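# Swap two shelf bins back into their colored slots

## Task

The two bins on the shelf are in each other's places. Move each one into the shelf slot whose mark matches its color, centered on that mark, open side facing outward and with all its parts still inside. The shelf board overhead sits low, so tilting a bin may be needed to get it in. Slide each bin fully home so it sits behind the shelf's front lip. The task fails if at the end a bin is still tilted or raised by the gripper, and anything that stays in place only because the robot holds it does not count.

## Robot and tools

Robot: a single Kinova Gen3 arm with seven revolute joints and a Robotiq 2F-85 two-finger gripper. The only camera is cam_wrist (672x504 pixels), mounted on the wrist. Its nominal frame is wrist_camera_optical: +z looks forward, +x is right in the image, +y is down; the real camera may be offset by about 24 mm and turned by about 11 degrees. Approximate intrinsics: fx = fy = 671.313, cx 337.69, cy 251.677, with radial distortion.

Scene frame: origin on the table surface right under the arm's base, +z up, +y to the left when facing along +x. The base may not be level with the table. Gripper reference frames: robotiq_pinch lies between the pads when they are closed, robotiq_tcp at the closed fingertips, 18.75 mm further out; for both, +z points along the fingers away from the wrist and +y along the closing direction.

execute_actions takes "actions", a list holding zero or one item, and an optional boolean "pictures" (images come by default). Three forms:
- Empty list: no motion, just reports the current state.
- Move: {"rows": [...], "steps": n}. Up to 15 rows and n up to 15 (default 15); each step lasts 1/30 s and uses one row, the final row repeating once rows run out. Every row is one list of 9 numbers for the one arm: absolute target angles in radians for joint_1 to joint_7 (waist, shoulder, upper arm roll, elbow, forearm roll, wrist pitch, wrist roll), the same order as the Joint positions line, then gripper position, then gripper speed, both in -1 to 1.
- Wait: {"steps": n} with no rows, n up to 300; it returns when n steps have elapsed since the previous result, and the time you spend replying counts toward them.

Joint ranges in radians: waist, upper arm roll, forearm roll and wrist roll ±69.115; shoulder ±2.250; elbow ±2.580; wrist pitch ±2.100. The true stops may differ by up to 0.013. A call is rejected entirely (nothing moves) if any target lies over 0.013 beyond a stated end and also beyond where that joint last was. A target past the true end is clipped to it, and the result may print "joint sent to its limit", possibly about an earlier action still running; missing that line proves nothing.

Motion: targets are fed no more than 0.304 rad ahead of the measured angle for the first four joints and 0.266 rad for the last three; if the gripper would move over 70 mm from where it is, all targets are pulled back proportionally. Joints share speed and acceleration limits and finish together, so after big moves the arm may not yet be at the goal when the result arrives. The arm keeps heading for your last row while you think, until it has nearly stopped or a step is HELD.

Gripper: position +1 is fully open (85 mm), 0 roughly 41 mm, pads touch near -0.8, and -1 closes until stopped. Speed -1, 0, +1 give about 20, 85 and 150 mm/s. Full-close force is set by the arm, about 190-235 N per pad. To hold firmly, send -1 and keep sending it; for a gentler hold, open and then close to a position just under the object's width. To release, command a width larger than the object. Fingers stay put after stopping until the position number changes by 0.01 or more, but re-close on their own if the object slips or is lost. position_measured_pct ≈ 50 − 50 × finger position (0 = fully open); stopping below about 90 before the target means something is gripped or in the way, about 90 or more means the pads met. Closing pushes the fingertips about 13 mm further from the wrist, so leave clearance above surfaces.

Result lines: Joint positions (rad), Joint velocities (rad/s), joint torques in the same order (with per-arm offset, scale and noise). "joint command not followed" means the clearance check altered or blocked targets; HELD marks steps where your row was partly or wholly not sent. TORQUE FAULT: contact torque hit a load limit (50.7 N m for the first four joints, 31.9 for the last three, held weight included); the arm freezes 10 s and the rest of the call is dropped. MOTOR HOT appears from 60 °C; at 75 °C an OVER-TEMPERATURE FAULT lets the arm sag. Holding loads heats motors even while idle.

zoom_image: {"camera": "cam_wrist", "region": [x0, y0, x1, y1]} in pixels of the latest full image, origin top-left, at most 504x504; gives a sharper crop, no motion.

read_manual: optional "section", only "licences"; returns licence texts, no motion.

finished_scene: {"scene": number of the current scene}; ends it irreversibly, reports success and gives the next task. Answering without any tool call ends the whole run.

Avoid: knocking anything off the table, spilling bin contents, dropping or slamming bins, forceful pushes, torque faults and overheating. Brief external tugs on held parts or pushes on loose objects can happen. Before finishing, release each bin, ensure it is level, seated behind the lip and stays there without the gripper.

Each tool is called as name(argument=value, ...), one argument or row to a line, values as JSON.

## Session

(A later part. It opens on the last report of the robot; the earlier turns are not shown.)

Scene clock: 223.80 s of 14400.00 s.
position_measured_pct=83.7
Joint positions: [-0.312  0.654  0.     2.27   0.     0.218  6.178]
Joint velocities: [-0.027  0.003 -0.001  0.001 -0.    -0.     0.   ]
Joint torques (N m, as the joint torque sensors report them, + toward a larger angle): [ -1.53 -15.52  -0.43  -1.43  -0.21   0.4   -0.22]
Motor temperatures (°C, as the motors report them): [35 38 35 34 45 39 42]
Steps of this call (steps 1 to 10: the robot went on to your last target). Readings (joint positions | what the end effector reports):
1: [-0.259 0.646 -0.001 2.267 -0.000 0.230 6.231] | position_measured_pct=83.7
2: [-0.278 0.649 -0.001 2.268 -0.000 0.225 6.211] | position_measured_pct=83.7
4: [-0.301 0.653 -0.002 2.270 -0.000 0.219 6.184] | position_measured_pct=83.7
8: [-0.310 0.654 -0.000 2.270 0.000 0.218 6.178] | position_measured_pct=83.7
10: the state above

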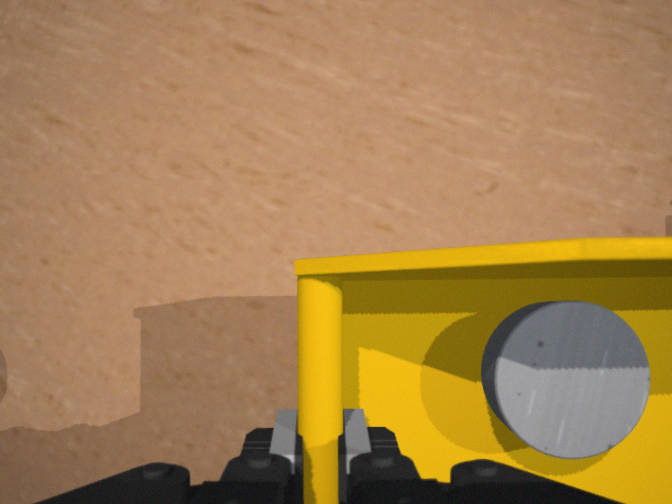

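execute_actions(
  actions=[
    {"rows":[[-0.314,0.657,0,2.256,0,0.2286,6.179,-1,0],[-0.312,0.662,0,2.237,0,0.2426,6.181,-1,0],[-0.31,0.667,0,2.216,0,0.2586,6.183,-1,0],[-0.308,0.6725,0,2.195,0,0.2741,6.185,-1,0],[-0.306,0.678,0,2.174,0,0.2896,6.187,-1,0],[-0.3043,0.684,0,2.152,0,0.3056,6.1887,-1,0],[-0.3025,0.69,0,2.13,0,0.3216,6.1905,-1,0],[-0.3008,0.6961,0,2.1082,0,0.3373,6.1922,-1,0],[-0.299,0.7045,0,2.085,0,0.3521,6.194,-1,0],[-0.2975,0.713,0,2.061,0,0.3676,6.1955,-1,0],[-0.296,0.722,0,2.037,0,0.3826,6.197,-1,0],[-0.2945,0.731,0,2.013,0,0.3976,6.1985,-1,0],[-0.293,0.74,0,1.989,0,0.4126,6.2,-1,0],[-0.2915,0.749,0,1.965,0,0.4276,6.2015,-1,0],[-0.2901,0.7586,0,1.941,0,0.442,6.2029,-1,0]]},
  ],
)

execute_actions(
  actions=[
    {"rows":[[-0.289,0.767,0,1.921,0,0.4536,6.204,-1,0],[-0.288,0.775,0,1.901,0,0.4656,6.205,-1,0],[-0.287,0.782,0,1.884,0,0.4756,6.206,-1,0],[-0.286,0.789,0,1.867,0,0.4856,6.207,-1,0],[-0.285,0.796,0,1.847,0,0.4986,6.208,-1,0],[-0.2843,0.8025,0,1.827,0,0.5121,6.2087,-1,0],[-0.2834,0.809,0,1.807,0,0.5256,6.2096,-1,0],[-0.2825,0.816,0,1.787,0,0.5386,6.2105,-1,0],[-0.2815,0.823,0,1.767,0,0.5516,6.2115,-1,0],[-0.2806,0.83,0,1.7461,0,0.5655,6.2124,-1,0]]},
  ],
)

execute_actions(
  actions=[
    {"rows":[[-0.28,0.836,0,1.729,0,0.5766,6.213,-1,0],[-0.2793,0.842,0,1.712,0,0.5876,6.2137,-1,0],[-0.2786,0.848,0,1.695,0,0.5986,6.2144,-1,0],[-0.278,0.8545,0,1.678,0,0.6091,6.215,-1,0],[-0.2775,0.861,0,1.661,0,0.6196,6.2155,-1,0],[-0.277,0.867,0,1.644,0,0.6306,6.216,-1,0],[-0.2765,0.873,0,1.627,0,0.6416,6.2165,-1,0],[-0.276,0.8795,0,1.609,0,0.6531,6.217,-1,0],[-0.2754,0.886,0,1.592,0,0.6636,6.2176,-1,0],[-0.2748,0.892,0,1.5744,0,0.6752,6.2182,-1,0]]},
  ],
)

Scene clock: 239.13 s of 14400.00 s.
position_measured_pct=83.7
Joint positions: [-0.295  0.731  0.     2.019  0.     0.394  6.198]
Joint velocities: [ 0.044  0.253  0.004 -0.69  -0.001  0.434  0.044]
Joint torques (N m, as the joint torque sensors report them, + toward a larger angle): [ -1.98 -18.76  -0.35  -2.73  -0.5    0.19  -0.3 ]
Motor temperatures (°C, as the motors report them): [35 38 35 34 45 39 42]
Steps of this call (steps 1 to 30: the robot went on to your last target; steps 31 to 90: nothing new was sent; then 11.83 s passed at rest; steps 91 to 105: all 15 steps of this action). Readings (joint positions | what the end effector reports):
91: [-0.315 0.655 0.000 2.270 0.000 0.219 6.178] | position_measured_pct=83.7
92: [-0.314 0.657 0.000 2.264 0.000 0.223 6.178] | position_measured_pct=83.7
94: [-0.312 0.664 0.000 2.241 0.000 0.241 6.180] | position_measured_pct=83.7
98: [-0.306 0.681 0.000 2.170 0.000 0.292 6.187] | position_measured_pct=83.7
105: the state above

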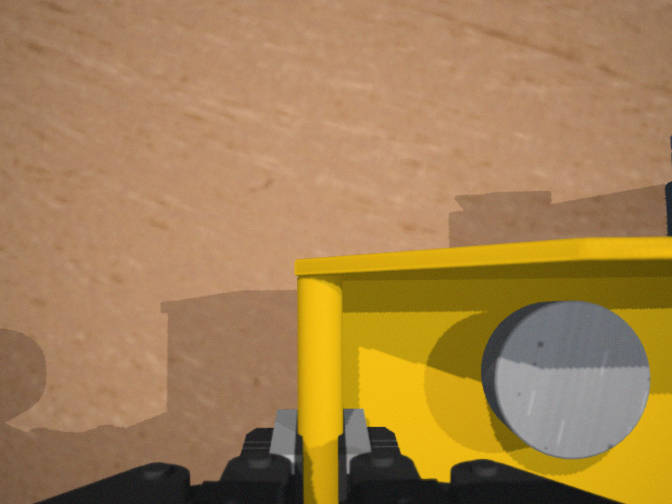

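Scene clock: 239.63 s of 14400.00 s.
position_measured_pct=83.7
Joint positions: [-0.281  0.828  0.     1.748  0.     0.564  6.212]
Joint velocities: [ 0.002  0.009 -0.003 -0.044  0.001  0.035  0.001]
Joint torques (N m, as the joint torque sensors report them, + toward a larger angle): [ -2.13 -20.83  -0.8   -2.52  -0.42   0.67  -0.07]
Motor temperatures (°C, as the motors report them): [35 38 35 34 45 39 42]
Steps of this call (steps 1 to 15: all 15 steps of this action). Readings (joint positions | what the end effector reports):
1: [-0.293 0.740 0.000 1.996 0.000 0.408 6.199] | position_measured_pct=83.7
2: [-0.292 0.749 0.000 1.973 0.000 0.422 6.201] | position_measured_pct=83.7
4: [-0.290 0.765 0.000 1.929 0.000 0.449 6.203] | position_measured_pct=83.7
8: [-0.285 0.796 0.000 1.848 0.000 0.499 6.208] | position_measured_pct=83.7
15: the state above

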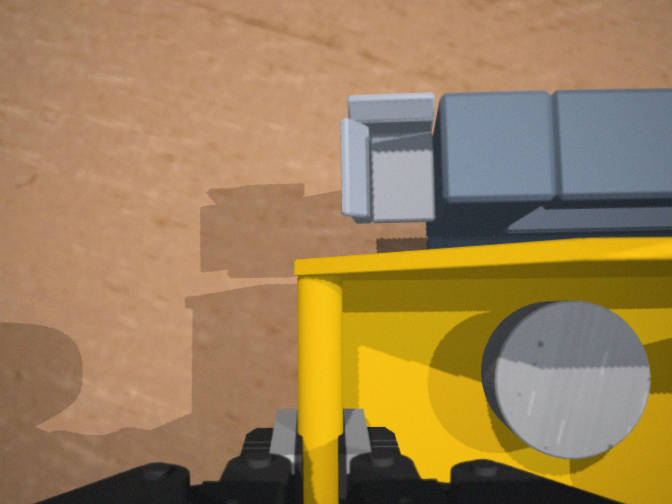

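Scene clock: 240.13 s of 14400.00 s.
position_measured_pct=83.7
Joint positions: [-0.275  0.891  0.     1.576  0.     0.674  6.218]
Joint velocities: [ 0.001  0.008 -0.001 -0.029 -0.003  0.023  0.001]
Joint torques (N m, as the joint torque sensors report them, + toward a larger angle): [ -2.42 -21.66  -0.73  -4.87  -0.3    1.05  -0.24]
Motor temperatures (°C, as the motors report them): [35 38 35 34 45 39 42]
Steps of this call (steps 1 to 15: all 15 steps of this action). Readings (joint positions | what the end effector reports):
1: [-0.281 0.829 0.000 1.746 0.000 0.565 6.212] | position_measured_pct=83.7
2: [-0.280 0.832 0.000 1.741 0.000 0.570 6.213] | position_measured_pct=83.7
4: [-0.279 0.843 0.000 1.717 0.000 0.585 6.213] | position_measured_pct=83.7
8: [-0.277 0.865 0.000 1.656 0.000 0.624 6.216] | position_measured_pct=83.7
15: the state above

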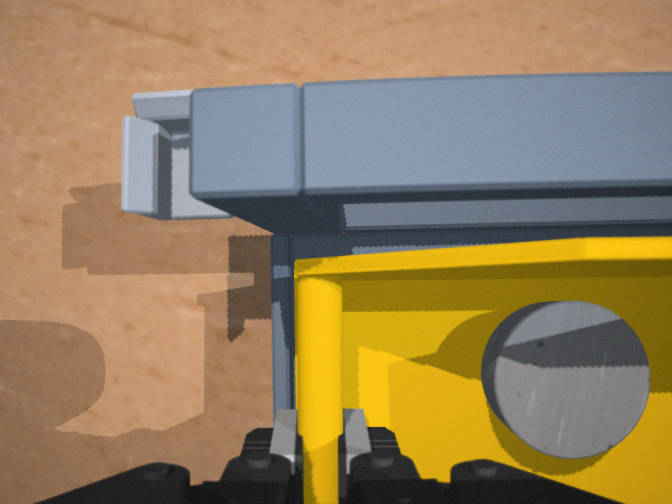

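execute_actions(
  actions=[
    {"rows":[[-0.2748,0.897,0,1.5746,0,0.67,6.2182,-1,0],[-0.2748,0.897,0,1.5746,0,0.67,6.2182,-1,0],[-0.2748,0.903,0,1.5748,0,0.6638,6.2182,-1,0],[-0.2748,0.903,0,1.5748,0,0.6638,6.2182,-1,0],[-0.2748,0.909,0,1.575,0,0.6576,6.2182,-1,0],[-0.2748,0.909,0,1.575,0,0.6576,6.2182,-1,0],[-0.2748,0.915,0,1.5753,0,0.6513,6.2182,-1,0],[-0.2748,0.915,0,1.5753,0,0.6513,6.2182,-1,0],[-0.2748,0.92,0,1.5755,0,0.6461,6.2182,-1,0],[-0.2748,0.92,0,1.5755,0,0.6461,6.2182,-1,0],[-0.2748,0.923,0,1.5756,0,0.643,6.2182,-1,0]]},
  ],
)

execute_actions(
  actions=[
    {"rows":[[-0.2748,0.923,0,1.5756,0,0.643,6.2182,0,0.5],[-0.2748,0.923,0,1.5756,0,0.643,6.2182,0,0.5],[-0.2748,0.923,0,1.5756,0,0.643,6.2182,0,0.5],[-0.2748,0.923,0,1.5756,0,0.643,6.2182,0,0.5],[-0.2748,0.923,0,1.5756,0,0.643,6.2182,0,0.5],[-0.2748,0.923,0,1.5756,0,0.643,6.2182,0,0.5],[-0.2748,0.923,0,1.5756,0,0.643,6.2182,0,0.5],[-0.2748,0.91,0,1.575,0,0.6566,6.2182,0,0.5],[-0.2748,0.89,0,1.574,0,0.6776,6.2182,0,0.5],[-0.2748,0.865,0,1.571,0,0.7056,6.2182,0,0.5],[-0.2748,0.84,0,1.566,0,0.7356,6.2182,0,0.5],[-0.2748,0.81,0,1.558,0,0.7736,6.2182,0,0.5],[-0.2748,0.78,0,1.548,0,0.8136,6.2182,0,0.5],[-0.2748,0.74,0,1.53,0,0.8716,6.2182,0,0.5],[-0.2748,0.62,0,1.46,0,1.0616,6.2182,0,0.5]]},
  ],
  pictures=false,
)

execute_actions(
  actions=[
    {"steps":15},
  ],
)

execute_actions(
  actions=[
    {"rows":[[-0.1,0.1,0,2.1,0,0.35,4.82,1,0]]},
  ],
  pictures=false,
)

execute_actions(
  actions=[
    {"steps":35},
  ],
)

Scene clock: 249.73 s of 14400.00 s.
position_measured_pct=83.7
Joint positions: [-0.274  0.918  0.001  1.577 -0.     0.647  6.218]
Joint velocities: [ 0.001 -0.     0.003  0.003 -0.001 -0.004 -0.002]
Joint torques (N m, as the joint torque sensors report them, + toward a larger angle): [ -3.32 -17.18  -1.13  -5.06  -0.19  -1.    -0.39]
Motor temperatures (°C, as the motors report them): [35 38 35 34 45 39 42]
Steps of this call (steps 1 to 15: the robot went on to your last target; steps 16 to 90: nothing new was sent; then 6.10 s passed at rest; steps 91 to 105: all 15 steps of this action). Readings (joint positions | what the end effector reports):
91: [-0.275 0.895 0.000 1.575 0.000 0.675 6.218] | position_measured_pct=83.7
92: [-0.275 0.897 0.000 1.575 0.000 0.672 6.218] | position_measured_pct=83.7
94: [-0.275 0.902 0.000 1.575 0.000 0.667 6.218] | position_measured_pct=83.7
98: [-0.275 0.913 0.000 1.575 0.000 0.655 6.218] | position_measured_pct=83.7
105: the state above

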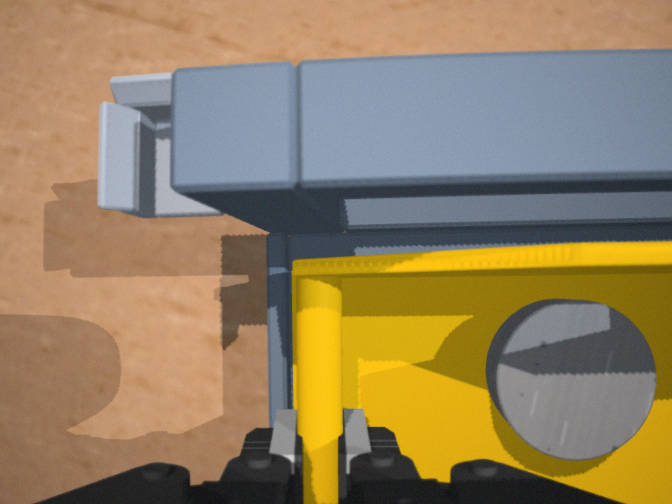

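Scene clock: 250.23 s of 14400.00 s.
position_measured_pct=50.0
Joint positions: [-0.275  0.806 -0.     1.559 -0.     0.777  6.218]
Joint velocities: [-0.001 -0.731  0.001 -0.23   0.     0.96   0.001]
Joint torques (N m, as the joint torque sensors report them, + toward a larger angle): [ -2.52 -23.55  -0.78  -5.98  -0.5    0.12  -0.06]
Motor temperatures (°C, as the motors report them): [35 38 35 34 45 39 42]
Steps of this call (steps 1 to 15: all 15 steps of this action). Readings (joint positions | what the end effector reports):
1: [-0.274 0.918 0.001 1.577 -0.000 0.647 6.218] | position_measured_pct=83.7
2: [-0.274 0.919 0.001 1.577 0.000 0.646 6.218] | position_measured_pct=83.3
4: [-0.274 0.920 0.000 1.576 0.000 0.644 6.218] | position_measured_pct=77.4
8: [-0.275 0.921 -0.000 1.576 -0.000 0.644 6.218] | position_measured_pct=61.5
15: the state above

Scene clock: 250.73 s of 14400.00 s.
position_measured_pct=50.0
Joint positions: [-0.275  0.621  0.     1.46  -0.     1.062  6.218]
Joint velocities: [-0.002 -0.014 -0.002 -0.    -0.    -0.     0.   ]
Joint torques (N m, as the joint torque sensors report them, + toward a larger angle): [ -1.91 -19.57  -0.78  -7.16  -0.58   0.3   -0.1 ]
Motor temperatures (°C, as the motors report them): [35 38 35 34 45 39 42]
Steps of this call (steps 1 to 15: the robot went on to your last target). Readings (joint positions | what the end effector reports):
1: [-0.275 0.782 -0.000 1.550 -0.000 0.809 6.218] | position_measured_pct=50.0
2: [-0.275 0.758 -0.000 1.538 0.000 0.843 6.218] | position_measured_pct=50.0
4: [-0.275 0.710 -0.000 1.510 0.000 0.917 6.218] | position_measured_pct=50.0
8: [-0.275 0.636 0.000 1.466 -0.000 1.041 6.218] | position_measured_pct=50.0
15: the state above

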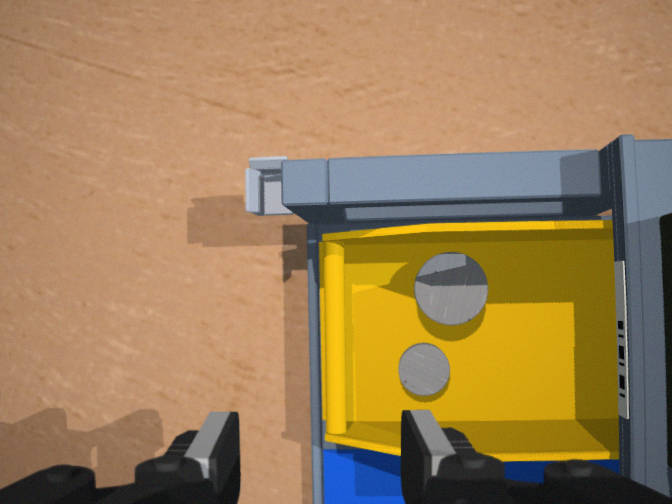

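Scene clock: 251.23 s of 14400.00 s.
position_measured_pct=12.7
Joint positions: [-0.125  0.206  0.001  1.91   0.     0.659  5.821]
Joint velocities: [ 0.156 -0.664 -0.002  1.217 -0.001 -1.197 -1.214]
Joint torques (N m, as the joint torque sensors report them, + toward a larger angle): [ -1.92 -11.52  -0.6   -7.98  -0.33  -0.87  -0.16]
Motor temperatures (°C, as the motors report them): [35 38 35 34 45 39 42]
Steps of this call (steps 1 to 15: all 15 steps of this action). Readings (joint positions | what the end effector reports):
1: [-0.274 0.620 -0.000 1.461 -0.000 1.060 6.218] | position_measured_pct=50.0
2: [-0.270 0.613 -0.001 1.467 -0.001 1.055 6.213] | position_measured_pct=49.2
4: [-0.253 0.582 -0.002 1.495 -0.001 1.030 6.190] | position_measured_pct=45.2
8: [-0.192 0.458 -0.000 1.614 0.000 0.924 6.086] | position_measured_pct=33.7
15: the state above

Scene clock: 252.40 s of 14400.00 s.
position_measured_pct=0.0
Joint positions: [-0.1   0.1   0.    2.1   0.    0.35  4.82]
Joint velocities: [-0.    -0.    -0.    -0.001 -0.     0.     0.   ]
Joint torques (N m, as the joint torque sensors report them, + toward a larger angle): [ -0.89 -11.85  -0.51  -8.38  -0.21  -1.35  -0.18]
Motor temperatures (°C, as the motors report them): [35 38 35 34 45 39 42]
Steps of this call (steps 1 to 35: the robot went on to your last target). Readings (joint positions | what the end effector reports):
1: [-0.120 0.186 0.001 1.948 0.000 0.619 5.780] | position_measured_pct=9.9
2: [-0.116 0.171 0.001 1.981 0.000 0.578 5.740] | position_measured_pct=6.7
4: [-0.111 0.147 0.000 2.029 0.000 0.503 5.658] | position_measured_pct=2.0
8: [-0.105 0.120 0.000 2.072 0.000 0.410 5.496] | position_measured_pct=0.0
35: the state above

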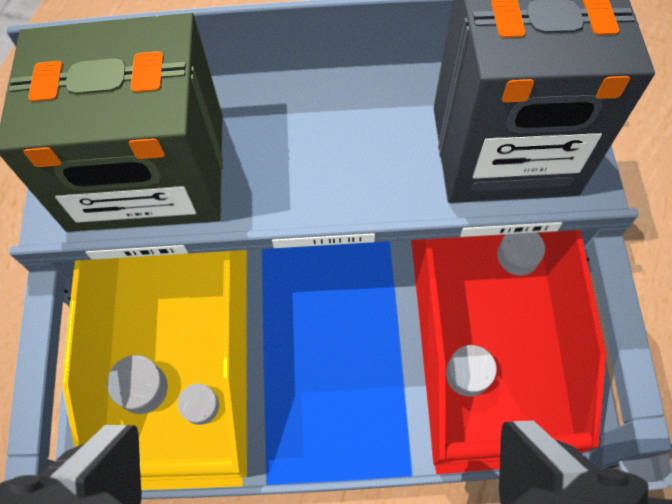

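finished_scene(
  scene=1,
)

The scene is finished: the task was done.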